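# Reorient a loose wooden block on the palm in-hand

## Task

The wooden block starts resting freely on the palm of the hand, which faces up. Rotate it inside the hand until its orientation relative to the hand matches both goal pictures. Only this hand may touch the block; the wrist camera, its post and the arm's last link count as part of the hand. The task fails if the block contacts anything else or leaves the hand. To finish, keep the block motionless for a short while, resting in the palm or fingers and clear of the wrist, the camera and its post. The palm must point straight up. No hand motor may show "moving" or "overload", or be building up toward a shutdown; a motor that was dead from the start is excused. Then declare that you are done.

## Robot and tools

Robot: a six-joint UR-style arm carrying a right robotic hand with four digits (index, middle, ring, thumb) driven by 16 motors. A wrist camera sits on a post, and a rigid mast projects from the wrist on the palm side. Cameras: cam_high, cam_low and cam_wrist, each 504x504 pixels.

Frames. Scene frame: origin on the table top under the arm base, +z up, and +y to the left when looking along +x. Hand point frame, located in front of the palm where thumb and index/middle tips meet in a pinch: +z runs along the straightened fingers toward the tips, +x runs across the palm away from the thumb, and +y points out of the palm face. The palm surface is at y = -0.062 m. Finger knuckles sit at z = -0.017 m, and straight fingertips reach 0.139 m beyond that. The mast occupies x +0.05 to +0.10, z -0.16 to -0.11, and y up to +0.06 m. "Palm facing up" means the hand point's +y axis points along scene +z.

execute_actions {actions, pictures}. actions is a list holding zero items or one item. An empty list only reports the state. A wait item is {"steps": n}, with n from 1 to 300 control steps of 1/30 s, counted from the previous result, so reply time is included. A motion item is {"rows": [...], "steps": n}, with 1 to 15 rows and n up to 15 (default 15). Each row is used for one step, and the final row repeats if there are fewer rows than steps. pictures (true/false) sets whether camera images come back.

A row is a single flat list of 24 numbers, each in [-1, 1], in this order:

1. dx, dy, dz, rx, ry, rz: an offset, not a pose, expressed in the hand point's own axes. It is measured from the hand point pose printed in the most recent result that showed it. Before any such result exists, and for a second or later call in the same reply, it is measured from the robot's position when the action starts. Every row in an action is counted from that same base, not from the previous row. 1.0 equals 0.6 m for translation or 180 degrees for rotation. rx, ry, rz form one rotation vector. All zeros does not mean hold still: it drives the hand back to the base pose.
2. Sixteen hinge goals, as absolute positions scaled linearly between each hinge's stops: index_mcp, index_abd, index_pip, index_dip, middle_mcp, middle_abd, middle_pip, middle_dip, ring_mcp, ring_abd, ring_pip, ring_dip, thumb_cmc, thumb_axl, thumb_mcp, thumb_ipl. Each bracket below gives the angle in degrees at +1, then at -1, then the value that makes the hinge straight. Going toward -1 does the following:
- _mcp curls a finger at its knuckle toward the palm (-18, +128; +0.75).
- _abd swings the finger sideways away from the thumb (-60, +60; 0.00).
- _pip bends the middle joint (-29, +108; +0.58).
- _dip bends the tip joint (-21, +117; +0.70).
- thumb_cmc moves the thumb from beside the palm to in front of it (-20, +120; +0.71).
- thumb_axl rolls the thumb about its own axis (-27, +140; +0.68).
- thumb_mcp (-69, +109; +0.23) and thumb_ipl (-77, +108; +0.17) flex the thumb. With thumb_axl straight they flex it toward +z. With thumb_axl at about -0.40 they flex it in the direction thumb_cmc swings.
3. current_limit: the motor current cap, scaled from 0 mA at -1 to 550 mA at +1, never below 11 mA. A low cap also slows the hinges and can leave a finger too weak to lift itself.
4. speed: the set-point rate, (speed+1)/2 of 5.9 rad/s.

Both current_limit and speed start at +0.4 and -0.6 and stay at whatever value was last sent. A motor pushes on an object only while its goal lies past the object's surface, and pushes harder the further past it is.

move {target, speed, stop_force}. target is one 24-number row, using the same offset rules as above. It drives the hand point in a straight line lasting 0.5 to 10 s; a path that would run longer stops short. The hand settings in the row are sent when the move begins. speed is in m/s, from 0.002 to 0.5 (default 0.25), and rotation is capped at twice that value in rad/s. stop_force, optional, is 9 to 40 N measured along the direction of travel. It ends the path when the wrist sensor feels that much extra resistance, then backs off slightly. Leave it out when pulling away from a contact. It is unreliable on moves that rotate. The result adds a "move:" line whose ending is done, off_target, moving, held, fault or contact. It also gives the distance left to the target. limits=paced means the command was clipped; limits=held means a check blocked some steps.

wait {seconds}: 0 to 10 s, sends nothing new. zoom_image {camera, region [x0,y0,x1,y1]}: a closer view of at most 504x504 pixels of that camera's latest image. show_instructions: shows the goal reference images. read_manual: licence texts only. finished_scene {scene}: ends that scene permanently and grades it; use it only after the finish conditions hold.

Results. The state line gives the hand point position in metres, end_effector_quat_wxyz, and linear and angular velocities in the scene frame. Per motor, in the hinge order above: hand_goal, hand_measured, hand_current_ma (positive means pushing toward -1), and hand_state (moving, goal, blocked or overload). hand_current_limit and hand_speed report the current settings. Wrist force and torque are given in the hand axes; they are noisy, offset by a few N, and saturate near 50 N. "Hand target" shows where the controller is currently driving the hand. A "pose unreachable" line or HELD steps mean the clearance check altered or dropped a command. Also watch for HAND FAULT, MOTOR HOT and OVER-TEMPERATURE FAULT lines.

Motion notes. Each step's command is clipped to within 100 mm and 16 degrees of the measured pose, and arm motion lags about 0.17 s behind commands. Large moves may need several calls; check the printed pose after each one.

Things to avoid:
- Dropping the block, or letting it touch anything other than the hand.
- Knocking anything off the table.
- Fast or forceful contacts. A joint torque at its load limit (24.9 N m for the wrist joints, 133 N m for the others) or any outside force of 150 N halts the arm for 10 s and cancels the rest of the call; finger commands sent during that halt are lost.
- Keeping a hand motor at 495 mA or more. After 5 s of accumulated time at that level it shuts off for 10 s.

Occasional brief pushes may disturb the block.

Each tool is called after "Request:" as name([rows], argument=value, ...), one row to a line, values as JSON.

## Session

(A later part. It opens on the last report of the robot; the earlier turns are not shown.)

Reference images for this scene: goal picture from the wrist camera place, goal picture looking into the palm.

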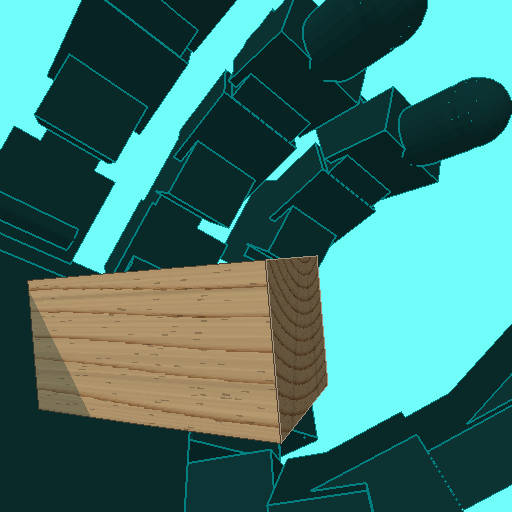

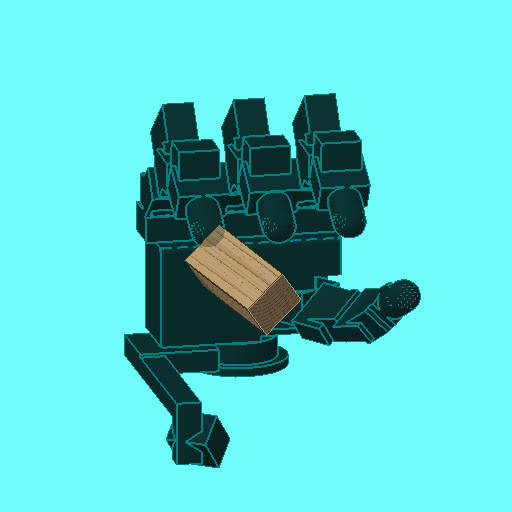

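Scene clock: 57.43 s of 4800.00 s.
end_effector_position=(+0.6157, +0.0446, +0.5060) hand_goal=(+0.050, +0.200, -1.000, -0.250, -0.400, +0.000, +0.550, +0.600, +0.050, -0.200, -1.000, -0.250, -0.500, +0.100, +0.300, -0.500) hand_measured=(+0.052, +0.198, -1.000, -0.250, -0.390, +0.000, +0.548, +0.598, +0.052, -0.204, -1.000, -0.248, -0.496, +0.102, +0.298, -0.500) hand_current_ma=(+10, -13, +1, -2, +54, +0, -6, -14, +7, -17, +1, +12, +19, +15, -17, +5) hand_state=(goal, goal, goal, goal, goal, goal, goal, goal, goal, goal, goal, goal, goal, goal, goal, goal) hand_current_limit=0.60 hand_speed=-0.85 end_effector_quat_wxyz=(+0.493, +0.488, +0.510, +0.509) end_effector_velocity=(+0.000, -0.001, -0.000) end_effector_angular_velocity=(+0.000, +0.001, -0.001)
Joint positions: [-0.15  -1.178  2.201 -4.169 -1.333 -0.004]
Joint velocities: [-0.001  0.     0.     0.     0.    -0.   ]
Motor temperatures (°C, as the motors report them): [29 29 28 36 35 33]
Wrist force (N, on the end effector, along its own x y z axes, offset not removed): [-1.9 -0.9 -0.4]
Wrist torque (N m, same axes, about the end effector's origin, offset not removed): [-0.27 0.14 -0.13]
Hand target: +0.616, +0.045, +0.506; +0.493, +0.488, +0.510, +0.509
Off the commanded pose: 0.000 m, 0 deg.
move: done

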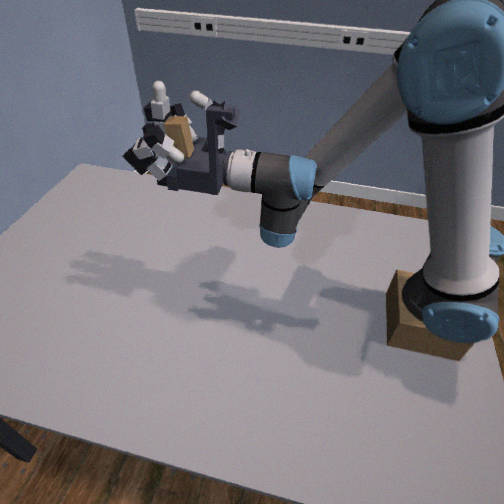

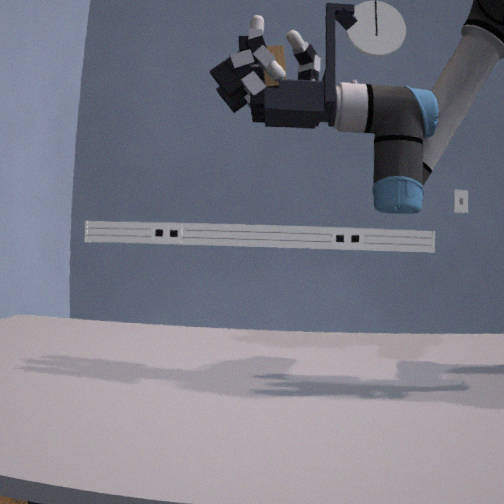

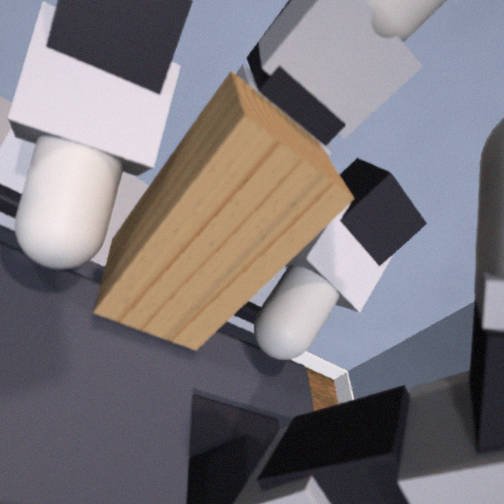

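Request:
move(target=[0,0,0,0,0,0,0.1,0.5,-1,-0.25,-0.55,0,0.55,0.6,0.2,-0.5,-1,-0.2,-0.4,0.1,0.3,-0.4,0.5,-0.85])

Request:
move(target=[0,0,0,0,0,0,0.1,0.75,-1,-0.25,-0.5,0,0.55,0.6,0.2,-0.8,-1,-0.2,-0.4,0.1,0.3,-0.4,0.5,-0.8])

Request:
move(target=[0,0,0,0,0,0,0.25,0.85,-1,-0.35,-0.1,0,0.55,0.6,0.05,-0.9,-1,-0.08,-0.4,0.1,0.3,-0.4,0.5,-0.85])

Scene clock: 67.27 s of 4800.00 s.
end_effector_position=(+0.6157, +0.0446, +0.5060) hand_goal=(+0.100, +0.500, -1.000, -0.250, -0.550, +0.000, +0.550, +0.600, +0.200, -0.500, -1.000, -0.200, -0.400, +0.100, +0.300, -0.400) hand_measured=(+0.102, +0.498, -1.000, -0.250, -0.546, +0.000, +0.548, +0.598, +0.202, -0.496, -1.000, -0.204, -0.400, +0.102, +0.298, -0.404) hand_current_ma=(+9, -13, +1, -2, +25, +0, -6, -14, +11, +20, +1, -19, -3, +14, -13, -28) hand_state=(goal, goal, goal, goal, goal, goal, goal, goal, goal, goal, goal, goal, goal, goal, goal, goal) hand_current_limit=0.50 hand_speed=-0.85 end_effector_quat_wxyz=(+0.493, +0.488, +0.510, +0.509) end_effector_velocity=(+0.000, +0.000, +0.000) end_effector_angular_velocity=(+0.000, -0.000, +0.001)
Joint positions: [-0.15  -1.178  2.201 -4.169 -1.333 -0.004]
Joint velocities: [ 0.001  0.    -0.001 -0.    -0.     0.   ]
Motor temperatures (°C, as the motors report them): [29 29 28 36 35 33]
Wrist force (N, on the end effector, along its own x y z axes, offset not removed): [-3.0 -0.4 -1.3]
Wrist torque (N m, same axes, about the end effector's origin, offset not removed): [-0.19 0.22 -0.09]
Hand target: +0.616, +0.045, +0.506; +0.493, +0.488, +0.510, +0.509
Off the commanded pose: 0.000 m, 0 deg.
After step 90, 5.87 s passed at rest.
move: done

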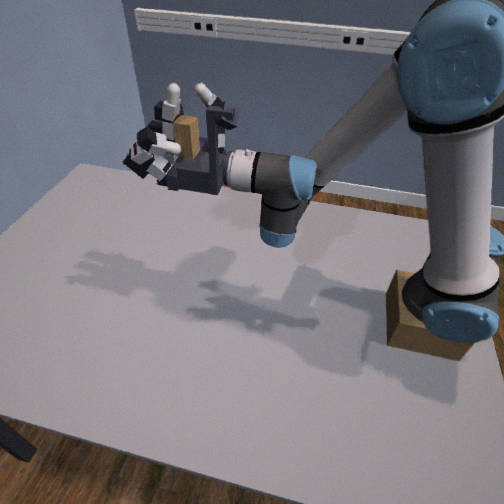

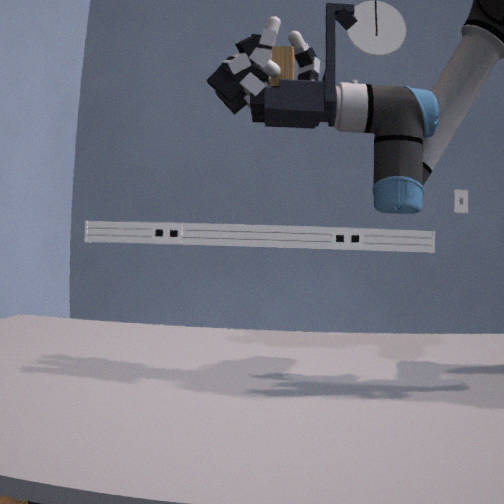

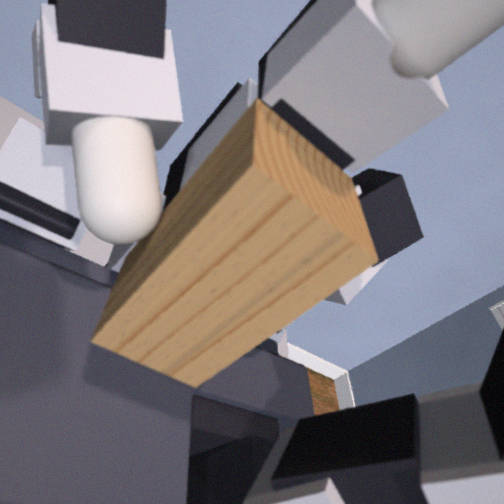

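Scene clock: 68.27 s of 4800.00 s.
end_effector_position=(+0.6157, +0.0446, +0.5060) hand_goal=(+0.100, +0.750, -1.000, -0.250, -0.500, +0.000, +0.550, +0.600, +0.200, -0.800, -1.000, -0.200, -0.400, +0.100, +0.300, -0.400) hand_measured=(+0.100, +0.588, -0.990, -0.252, -0.502, +0.000, +0.548, +0.598, +0.208, -0.632, -0.954, -0.190, -0.400, +0.102, +0.298, -0.404) hand_current_ma=(-3, -413, +52, -8, -11, +0, -6, -14, +41, +408, +229, +56, -3, +14, -13, -28) hand_state=(goal, blocked, goal, goal, goal, goal, goal, goal, goal, blocked, blocked, goal, goal, goal, goal, goal) hand_current_limit=0.50 hand_speed=-0.80 end_effector_quat_wxyz=(+0.493, +0.488, +0.510, +0.509) end_effector_velocity=(+0.000, -0.000, -0.001) end_effector_angular_velocity=(+0.000, +0.002, -0.001)
Joint positions: [-0.15  -1.178  2.201 -4.169 -1.333 -0.004]
Joint velocities: [-0.001  0.     0.     0.001  0.    -0.   ]
Motor temperatures (°C, as the motors report them): [29 29 28 36 35 33]
Wrist force (N, on the end effector, along its own x y z axes, offset not removed): [-2.7 -1.7 0.4]
Wrist torque (N m, same axes, about the end effector's origin, offset not removed): [-0.45 0.22 -0.22]
Hand target: +0.616, +0.045, +0.506; +0.493, +0.488, +0.510, +0.509
Off the commanded pose: 0.000 m, 0 deg.
move: done

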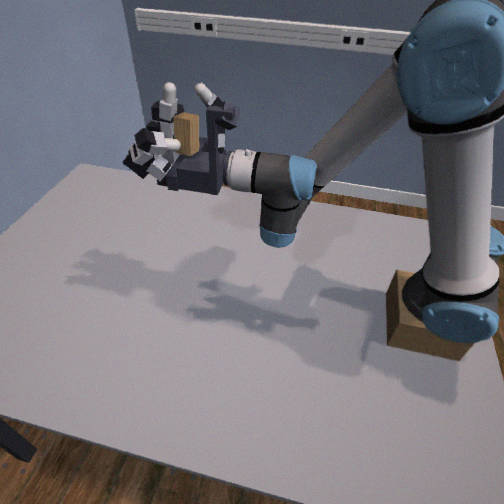

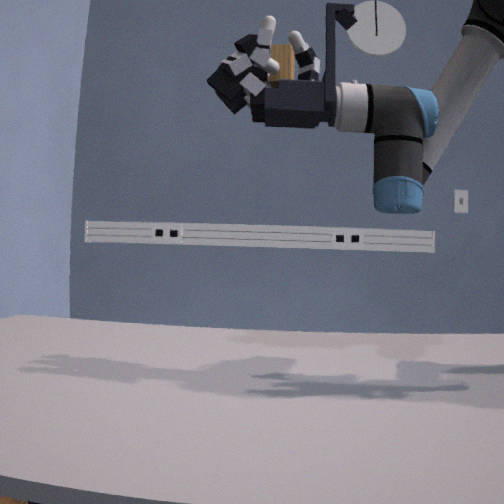

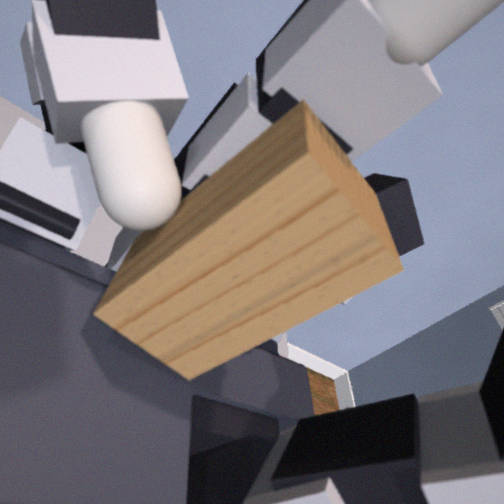

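Scene clock: 69.93 s of 4800.00 s.
end_effector_position=(+0.6157, +0.0446, +0.5060) hand_goal=(+0.250, +0.850, -1.000, -0.350, -0.100, +0.000, +0.550, +0.600, +0.050, -0.900, -1.000, -0.080, -0.400, +0.100, +0.300, -0.400) hand_measured=(+0.272, +0.770, -0.990, -0.376, -0.096, +0.000, +0.548, +0.598, +0.034, -0.768, -0.916, -0.042, -0.400, +0.102, +0.298, -0.404) hand_current_ma=(+119, -362, +53, -134, +25, +0, -6, -13, -83, +413, +412, +206, -3, +14, -13, -28) hand_state=(blocked, blocked, goal, blocked, goal, goal, goal, goal, goal, blocked, blocked, blocked, goal, goal, goal, goal) hand_current_limit=0.50 hand_speed=-0.85 end_effector_quat_wxyz=(+0.493, +0.488, +0.510, +0.509) end_effector_velocity=(-0.000, +0.000, +0.000) end_effector_angular_velocity=(+0.000, -0.001, +0.000)
Joint positions: [-0.15  -1.178  2.201 -4.169 -1.333 -0.004]
Joint velocities: [ 0.     0.    -0.    -0.001 -0.     0.   ]
Motor temperatures (°C, as the motors report them): [29 29 28 36 35 33]
Wrist force (N, on the end effector, along its own x y z axes, offset not removed): [-0.8 -1.0 0.1]
Wrist torque (N m, same axes, about the end effector's origin, offset not removed): [-0.22 -0.05 0.00]
Hand target: +0.616, +0.045, +0.506; +0.493, +0.488, +0.510, +0.509
Off the commanded pose: 0.000 m, 0 deg.
move: done

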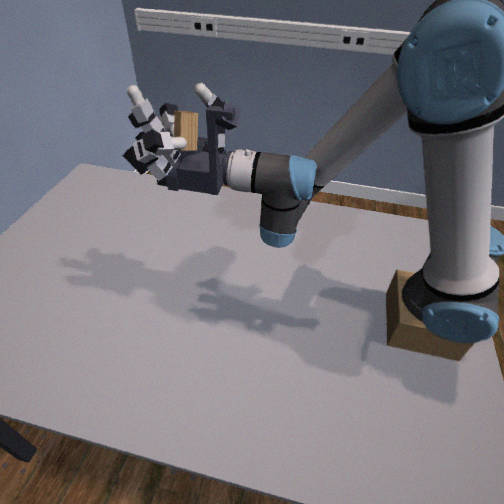

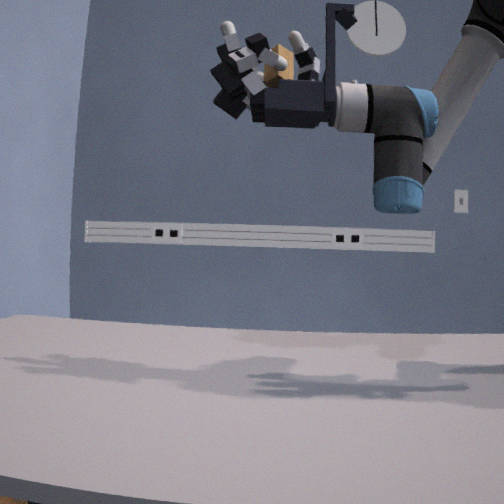

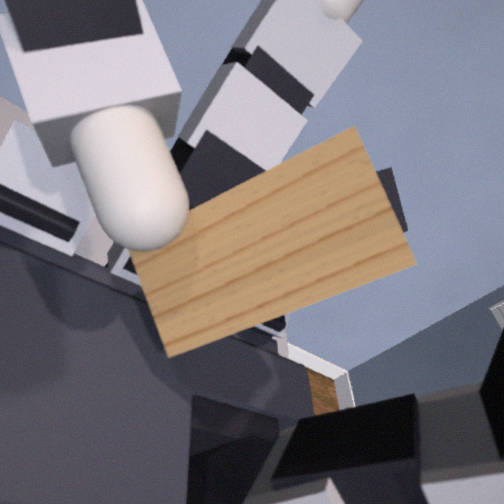

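Request:
move(target=[0,0,0,0,0,0,0.07,0.85,-1,-0.35,0.1,0,0,0.3,-0.16,-0.85,-0.97,-0.08,-0.4,0.1,0.3,-0.4,0.5,-0.88])

Request:
zoom_image(camera="cam_high", region=[110,60,270,220])

Scene clock: 77.37 s of 4800.00 s.
end_effector_position=(+0.6157, +0.0446, +0.5060) hand_goal=(+0.070, +0.850, -1.000, -0.350, +0.100, +0.000, +0.000, +0.300, -0.160, -0.850, -0.970, -0.080, -0.400, +0.100, +0.300, -0.400) hand_measured=(+0.130, +0.832, -0.978, -0.372, +0.106, +0.000, +0.004, +0.302, -0.178, -0.788, -0.904, -0.042, -0.400, +0.102, +0.298, -0.404) hand_current_ma=(+336, -85, +116, -108, +34, +0, +18, +13, -93, +276, +330, +206, -3, +14, -13, -28) hand_state=(blocked, goal, blocked, blocked, goal, goal, goal, goal, goal, blocked, blocked, blocked, goal, goal, goal, goal) hand_current_limit=0.50 hand_speed=-0.88 end_effector_quat_wxyz=(+0.493, +0.488, +0.510, +0.509) end_effector_velocity=(+0.000, +0.001, +0.001) end_effector_angular_velocity=(+0.000, -0.001, +0.001)
Joint positions: [-0.15  -1.178  2.201 -4.169 -1.333 -0.004]
Joint velocities: [ 0.002 -0.001 -0.001  0.001 -0.     0.001]
Motor temperatures (°C, as the motors report them): [29 29 28 36 35 33]
Wrist force (N, on the end effector, along its own x y z axes, offset not removed): [-1.9 -0.9 -1.9]
Wrist torque (N m, same axes, about the end effector's origin, offset not removed): [-0.10 0.13 -0.09]
Hand target: +0.616, +0.045, +0.506; +0.493, +0.488, +0.510, +0.509
Off the commanded pose: 0.000 m, 0 deg.
After step 90, 2.30 s passed at rest.
move: done

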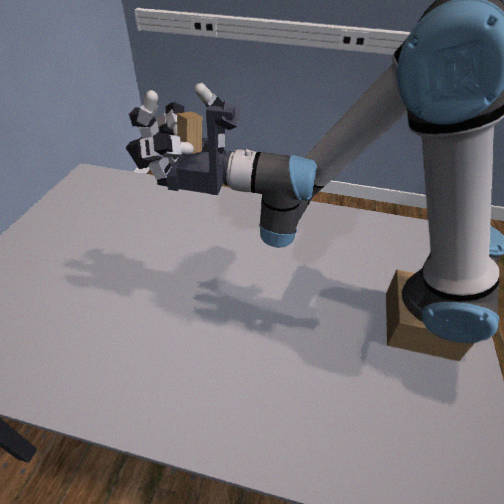

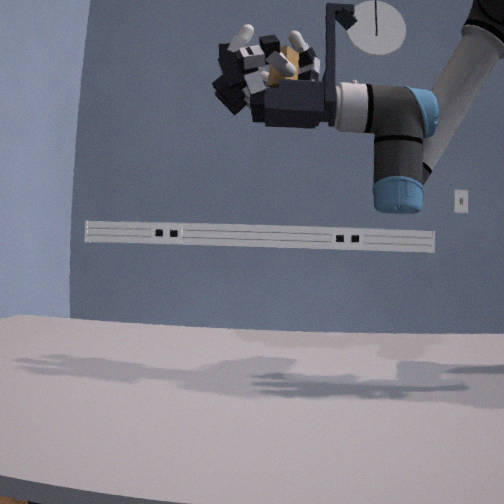

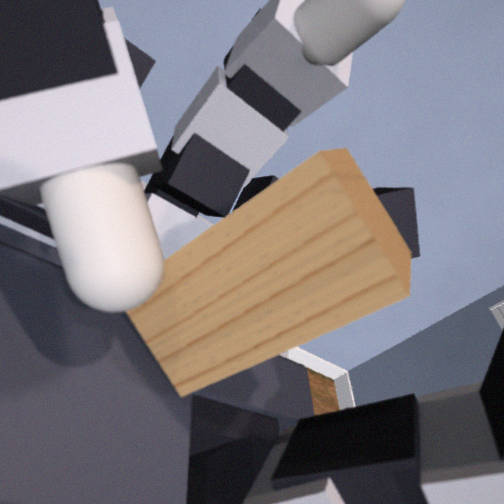

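Region (110, 60, 270, 220) of cam_high's 504x504 image, scaled by 3.150, with more detail than that image has.

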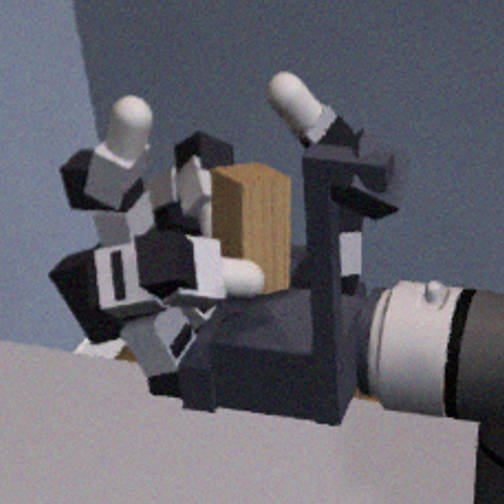

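Request:
move(target=[0,0,0,0,0,0,0.17,0.88,-1,-0.33,0.55,0,-0.75,0.15,-0.03,-0.88,-0.97,-0.06,-0.4,0.1,0.3,-0.4,0.5,-0.8])

Request:
move(target=[0,0,0,0,0,0,0.17,0.88,-1,-0.33,0.25,0,-0.75,0.15,-0.03,-0.88,-0.97,-0.06,-0.4,0.1,0.3,-0.4,0.5,-0.85])

Scene clock: 85.27 s of 4800.00 s.
end_effector_position=(+0.6157, +0.0446, +0.5060) hand_goal=(+0.170, +0.880, -1.000, -0.330, +0.550, +0.000, -0.750, +0.150, -0.030, -0.880, -0.970, -0.060, -0.400, +0.100, +0.300, -0.400) hand_measured=(+0.194, +0.840, -0.978, -0.362, +0.558, +0.000, -0.748, +0.152, -0.082, -0.804, -0.900, -0.024, -0.400, +0.102, +0.298, -0.404) hand_current_ma=(+140, -179, +116, -167, +39, +0, +10, +11, -276, +332, +356, +191, -3, +14, -13, -28) hand_state=(blocked, blocked, blocked, blocked, goal, goal, goal, goal, blocked, blocked, blocked, blocked, goal, goal, goal, goal) hand_current_limit=0.50 hand_speed=-0.80 end_effector_quat_wxyz=(+0.493, +0.488, +0.510, +0.509) end_effector_velocity=(-0.000, -0.000, -0.001) end_effector_angular_velocity=(-0.000, +0.002, -0.001)
Joint positions: [-0.15  -1.178  2.201 -4.169 -1.333 -0.004]
Joint velocities: [-0.001 -0.     0.001  0.001  0.    -0.   ]
Motor temperatures (°C, as the motors report them): [29 29 28 36 35 33]
Wrist force (N, on the end effector, along its own x y z axes, offset not removed): [-1.6 -0.9 1.0]
Wrist torque (N m, same axes, about the end effector's origin, offset not removed): [-0.29 -0.02 -0.08]
Hand target: +0.616, +0.045, +0.506; +0.493, +0.488, +0.510, +0.509
Off the commanded pose: 0.000 m, 0 deg.
After step 90, 3.10 s passed at rest.
move: done

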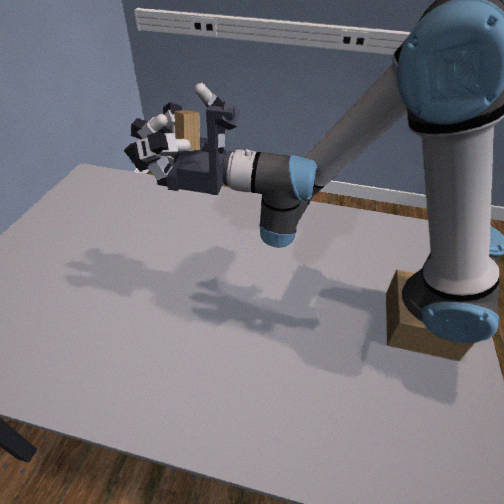

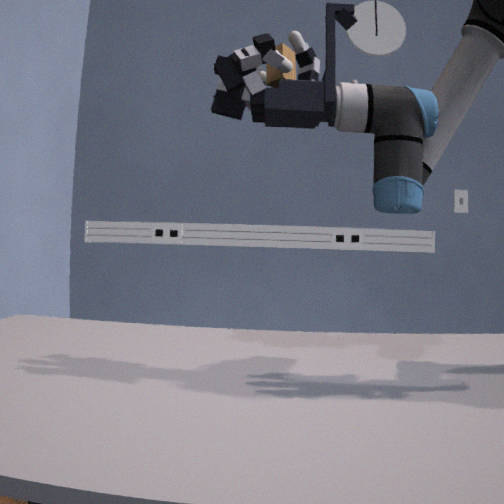

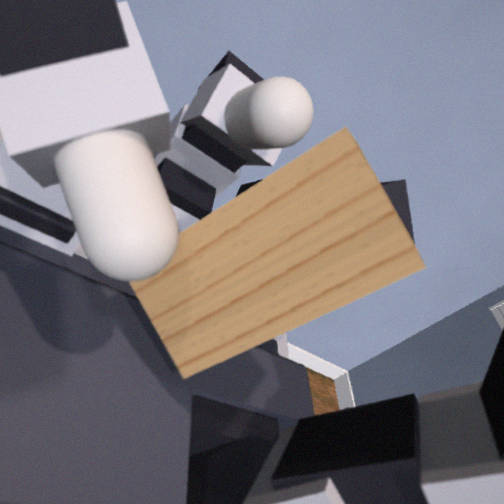

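Scene clock: 86.37 s of 4800.00 s.
end_effector_position=(+0.6157, +0.0446, +0.5060) hand_goal=(+0.170, +0.880, -1.000, -0.330, +0.250, +0.000, -0.750, +0.150, -0.030, -0.880, -0.970, -0.060, -0.400, +0.100, +0.300, -0.400) hand_measured=(+0.194, +0.840, -0.978, -0.362, +0.288, +0.000, -0.746, +0.152, -0.080, -0.804, -0.900, -0.024, -0.400, +0.102, +0.298, -0.404) hand_current_ma=(+140, -179, +116, -163, +203, +0, +22, +11, -271, +332, +356, +191, -3, +14, -13, -28) hand_state=(blocked, blocked, blocked, blocked, blocked, goal, goal, goal, blocked, blocked, blocked, blocked, goal, goal, goal, goal) hand_current_limit=0.50 hand_speed=-0.85 end_effector_quat_wxyz=(+0.493, +0.488, +0.510, +0.509) end_effector_velocity=(-0.000, +0.001, -0.001) end_effector_angular_velocity=(+0.001, +0.002, +0.001)
Joint positions: [-0.15  -1.178  2.201 -4.169 -1.333 -0.004]
Joint velocities: [ 0.001  0.     0.002 -0.001 -0.     0.001]
Motor temperatures (°C, as the motors report them): [29 29 28 36 35 33]
Wrist force (N, on the end effector, along its own x y z axes, offset not removed): [-2.3 -2.3 -0.7]
Wrist torque (N m, same axes, about the end effector's origin, offset not removed): [-0.43 0.17 -0.10]
Hand target: +0.616, +0.045, +0.506; +0.493, +0.488, +0.510, +0.509
Off the commanded pose: 0.000 m, 0 deg.
move: done

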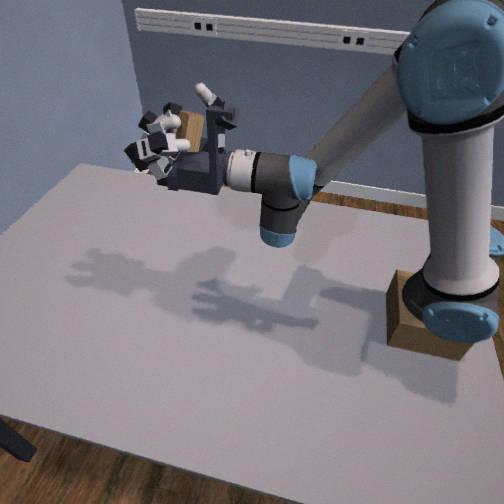

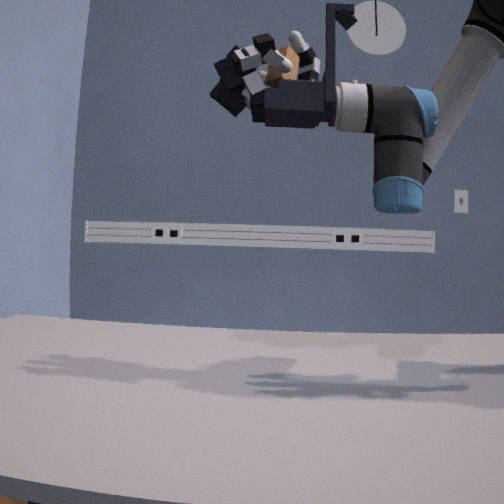

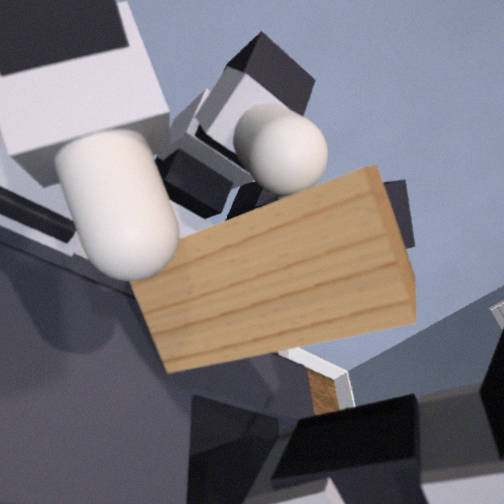

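Request:
move(target=[0,0,0,0,0,0,0.17,0.88,-1,-0.28,0.1,0.1,-0.7,0.2,-0.01,-0.88,-0.97,-0.06,-0.3,0.1,0.3,-0.4,0.5,-0.88])

Scene clock: 90.97 s of 4800.00 s.
end_effector_position=(+0.6157, +0.0446, +0.5060) hand_goal=(+0.170, +0.880, -1.000, -0.280, +0.100, +0.100, -0.700, +0.200, -0.010, -0.880, -0.970, -0.060, -0.300, +0.100, +0.300, -0.400) hand_measured=(+0.194, +0.840, -0.976, -0.316, +0.148, +0.096, -0.688, +0.204, -0.064, -0.804, -0.892, -0.020, -0.300, +0.102, +0.298, -0.404) hand_current_ma=(+140, -179, +118, -183, +255, -20, +60, +22, -286, +332, +393, +213, +4, +14, -10, -26) hand_state=(blocked, blocked, blocked, blocked, blocked, goal, goal, goal, blocked, blocked, blocked, blocked, goal, goal, goal, goal) hand_current_limit=0.50 hand_speed=-0.88 end_effector_quat_wxyz=(+0.493, +0.488, +0.510, +0.509) end_effector_velocity=(-0.000, +0.000, +0.000) end_effector_angular_velocity=(+0.000, -0.001, +0.000)
Joint positions: [-0.15  -1.178  2.201 -4.169 -1.333 -0.004]
Joint velocities: [ 0.    -0.     0.    -0.001 -0.     0.   ]
Motor temperatures (°C, as the motors report them): [29 29 28 36 35 33]
Wrist force (N, on the end effector, along its own x y z axes, offset not removed): [-1.4 0.1 -0.2]
Wrist torque (N m, same axes, about the end effector's origin, offset not removed): [-0.07 0.04 0.03]
Hand target: +0.616, +0.045, +0.506; +0.493, +0.488, +0.510, +0.509
Off the commanded pose: 0.000 m, 0 deg.
After step 90, 0.83 s passed at rest.
move: done

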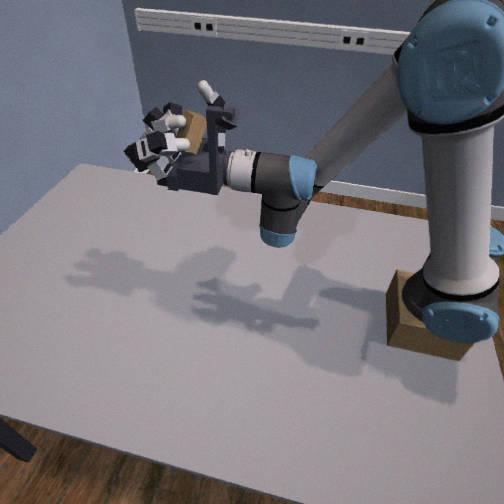

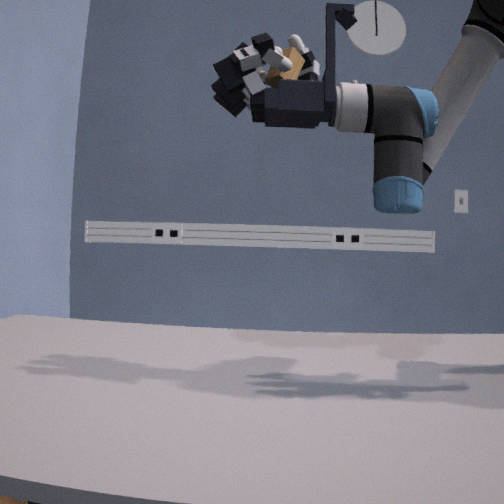

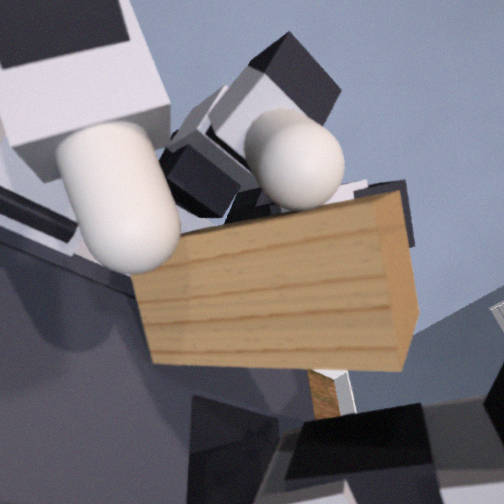

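Request:
move(target=[0,0,0,0,0,0,0.1,0.86,-1,-0.28,0.06,0.05,-0.7,0.2,0.04,-0.86,-0.96,-0.06,-0.3,0.1,0.3,-0.4,0.6,-0.9])

Request:
zoom_image(camera="cam_wrist", region=[100,120,480,440])

Scene clock: 96.13 s of 4800.00 s.
end_effector_position=(+0.6157, +0.0446, +0.5060) hand_goal=(+0.100, +0.860, -1.000, -0.280, +0.060, +0.050, -0.700, +0.200, +0.040, -0.860, -0.960, -0.060, -0.300, +0.100, +0.300, -0.400) hand_measured=(+0.166, +0.836, -0.964, -0.310, +0.110, +0.052, -0.682, +0.208, -0.018, -0.804, -0.878, -0.020, -0.300, +0.102, +0.298, -0.404) hand_current_ma=(+366, -111, +181, -148, +266, +7, +93, +44, -308, +244, +410, +215, +4, +14, -10, -26) hand_state=(blocked, blocked, blocked, blocked, blocked, goal, goal, goal, blocked, blocked, blocked, blocked, goal, goal, goal, goal) hand_current_limit=0.60 hand_speed=-0.90 end_effector_quat_wxyz=(+0.493, +0.488, +0.510, +0.509) end_effector_velocity=(+0.000, +0.000, +0.001) end_effector_angular_velocity=(-0.000, -0.001, +0.001)
Joint positions: [-0.15  -1.178  2.201 -4.169 -1.333 -0.004]
Joint velocities: [ 0.001 -0.    -0.001 -0.    -0.    -0.   ]
Motor temperatures (°C, as the motors report them): [29 29 28 36 35 33]
Wrist force (N, on the end effector, along its own x y z axes, offset not removed): [-1.8 -0.3 -0.9]
Wrist torque (N m, same axes, about the end effector's origin, offset not removed): [-0.06 0.09 -0.08]
Hand target: +0.616, +0.045, +0.506; +0.493, +0.488, +0.510, +0.509
Off the commanded pose: 0.000 m, 0 deg.
After step 90, 1.47 s passed at rest.
move: done

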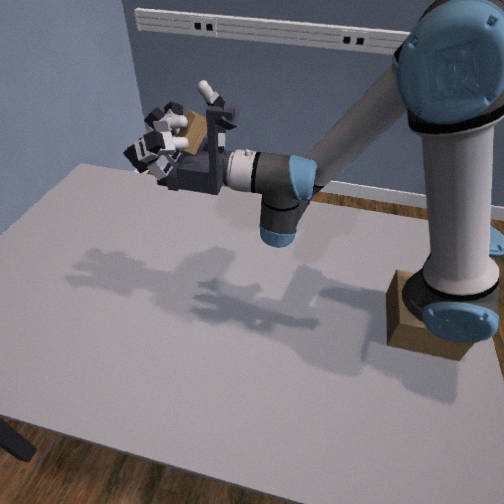

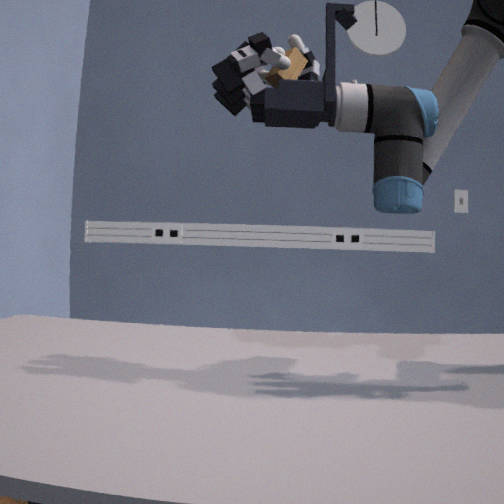

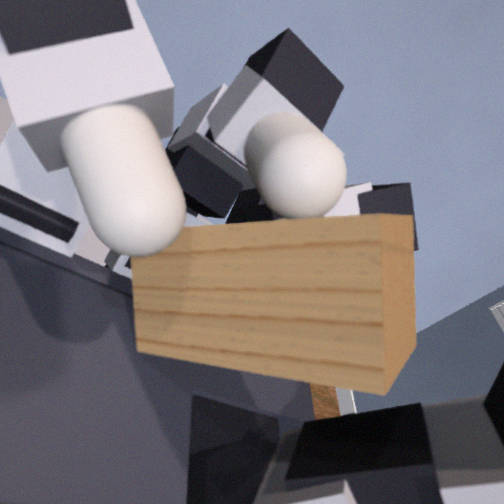

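Region (100, 120, 480, 440) of cam_wrist's 504x504 image, scaled by 1.326, with more detail than that image has; it fills the top 424 rows of this view, and the rest is white.

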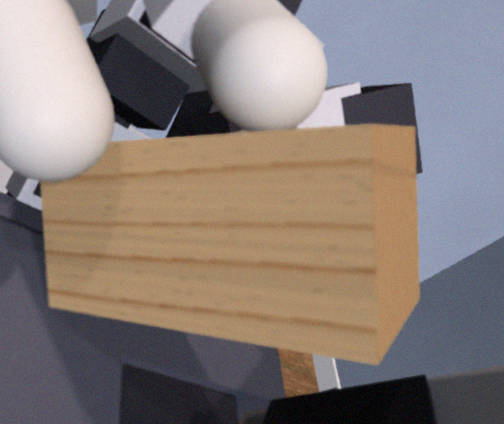

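Request:
move(target=[0,0,0,0,0,0,0.1,0.83,-1,-0.36,0.14,0.05,-0.7,0.2,0.05,-0.9,-0.96,-0.02,-0.3,0.1,0.3,-0.4,0.6,-0.9])

Scene clock: 101.33 s of 4800.00 s.
end_effector_position=(+0.6157, +0.0446, +0.5060) hand_goal=(+0.100, +0.830, -1.000, -0.360, +0.140, +0.050, -0.700, +0.200, +0.050, -0.900, -0.960, -0.020, -0.300, +0.100, +0.300, -0.400) hand_measured=(+0.160, +0.824, -0.954, -0.350, +0.148, +0.052, -0.692, +0.204, +0.020, -0.838, -0.878, +0.006, -0.300, +0.102, +0.298, -0.404) hand_current_ma=(+339, -26, +236, +54, +48, +7, +41, +26, -165, +272, +410, +139, +4, +14, -10, -26) hand_state=(blocked, goal, blocked, goal, goal, goal, goal, goal, blocked, blocked, blocked, blocked, goal, goal, goal, goal) hand_current_limit=0.60 hand_speed=-0.90 end_effector_quat_wxyz=(+0.493, +0.488, +0.510, +0.509) end_effector_velocity=(-0.000, -0.001, +0.000) end_effector_angular_velocity=(-0.000, -0.001, -0.001)
Joint positions: [-0.15  -1.178  2.201 -4.169 -1.333 -0.004]
Joint velocities: [-0.001  0.    -0.    -0.001 -0.     0.   ]
Motor temperatures (°C, as the motors report them): [29 29 28 36 35 33]
Wrist force (N, on the end effector, along its own x y z axes, offset not removed): [-2.2 -1.0 -1.0]
Wrist torque (N m, same axes, about the end effector's origin, offset not removed): [-0.22 0.14 -0.16]
Hand target: +0.616, +0.045, +0.506; +0.493, +0.488, +0.510, +0.509
Off the commanded pose: 0.000 m, 0 deg.
After step 90, 1.50 s passed at rest.
move: done

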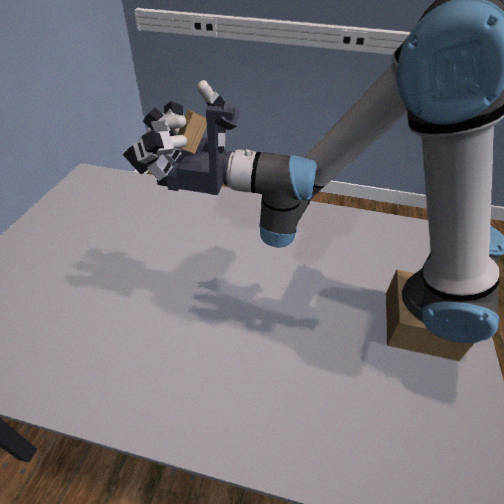

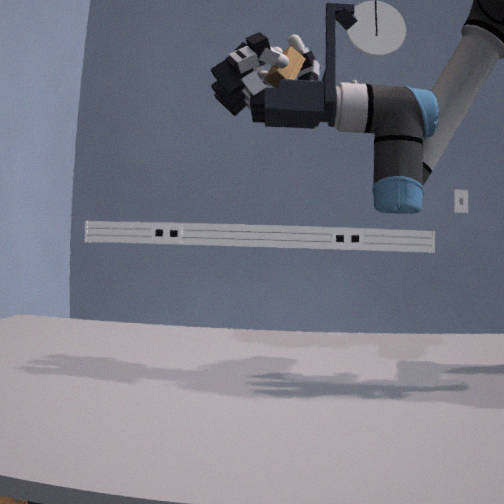

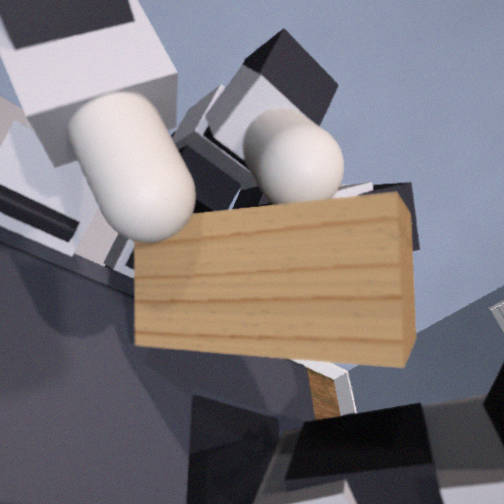

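Request:
finished_scene(scene=2)

The scene is finished: the task was done.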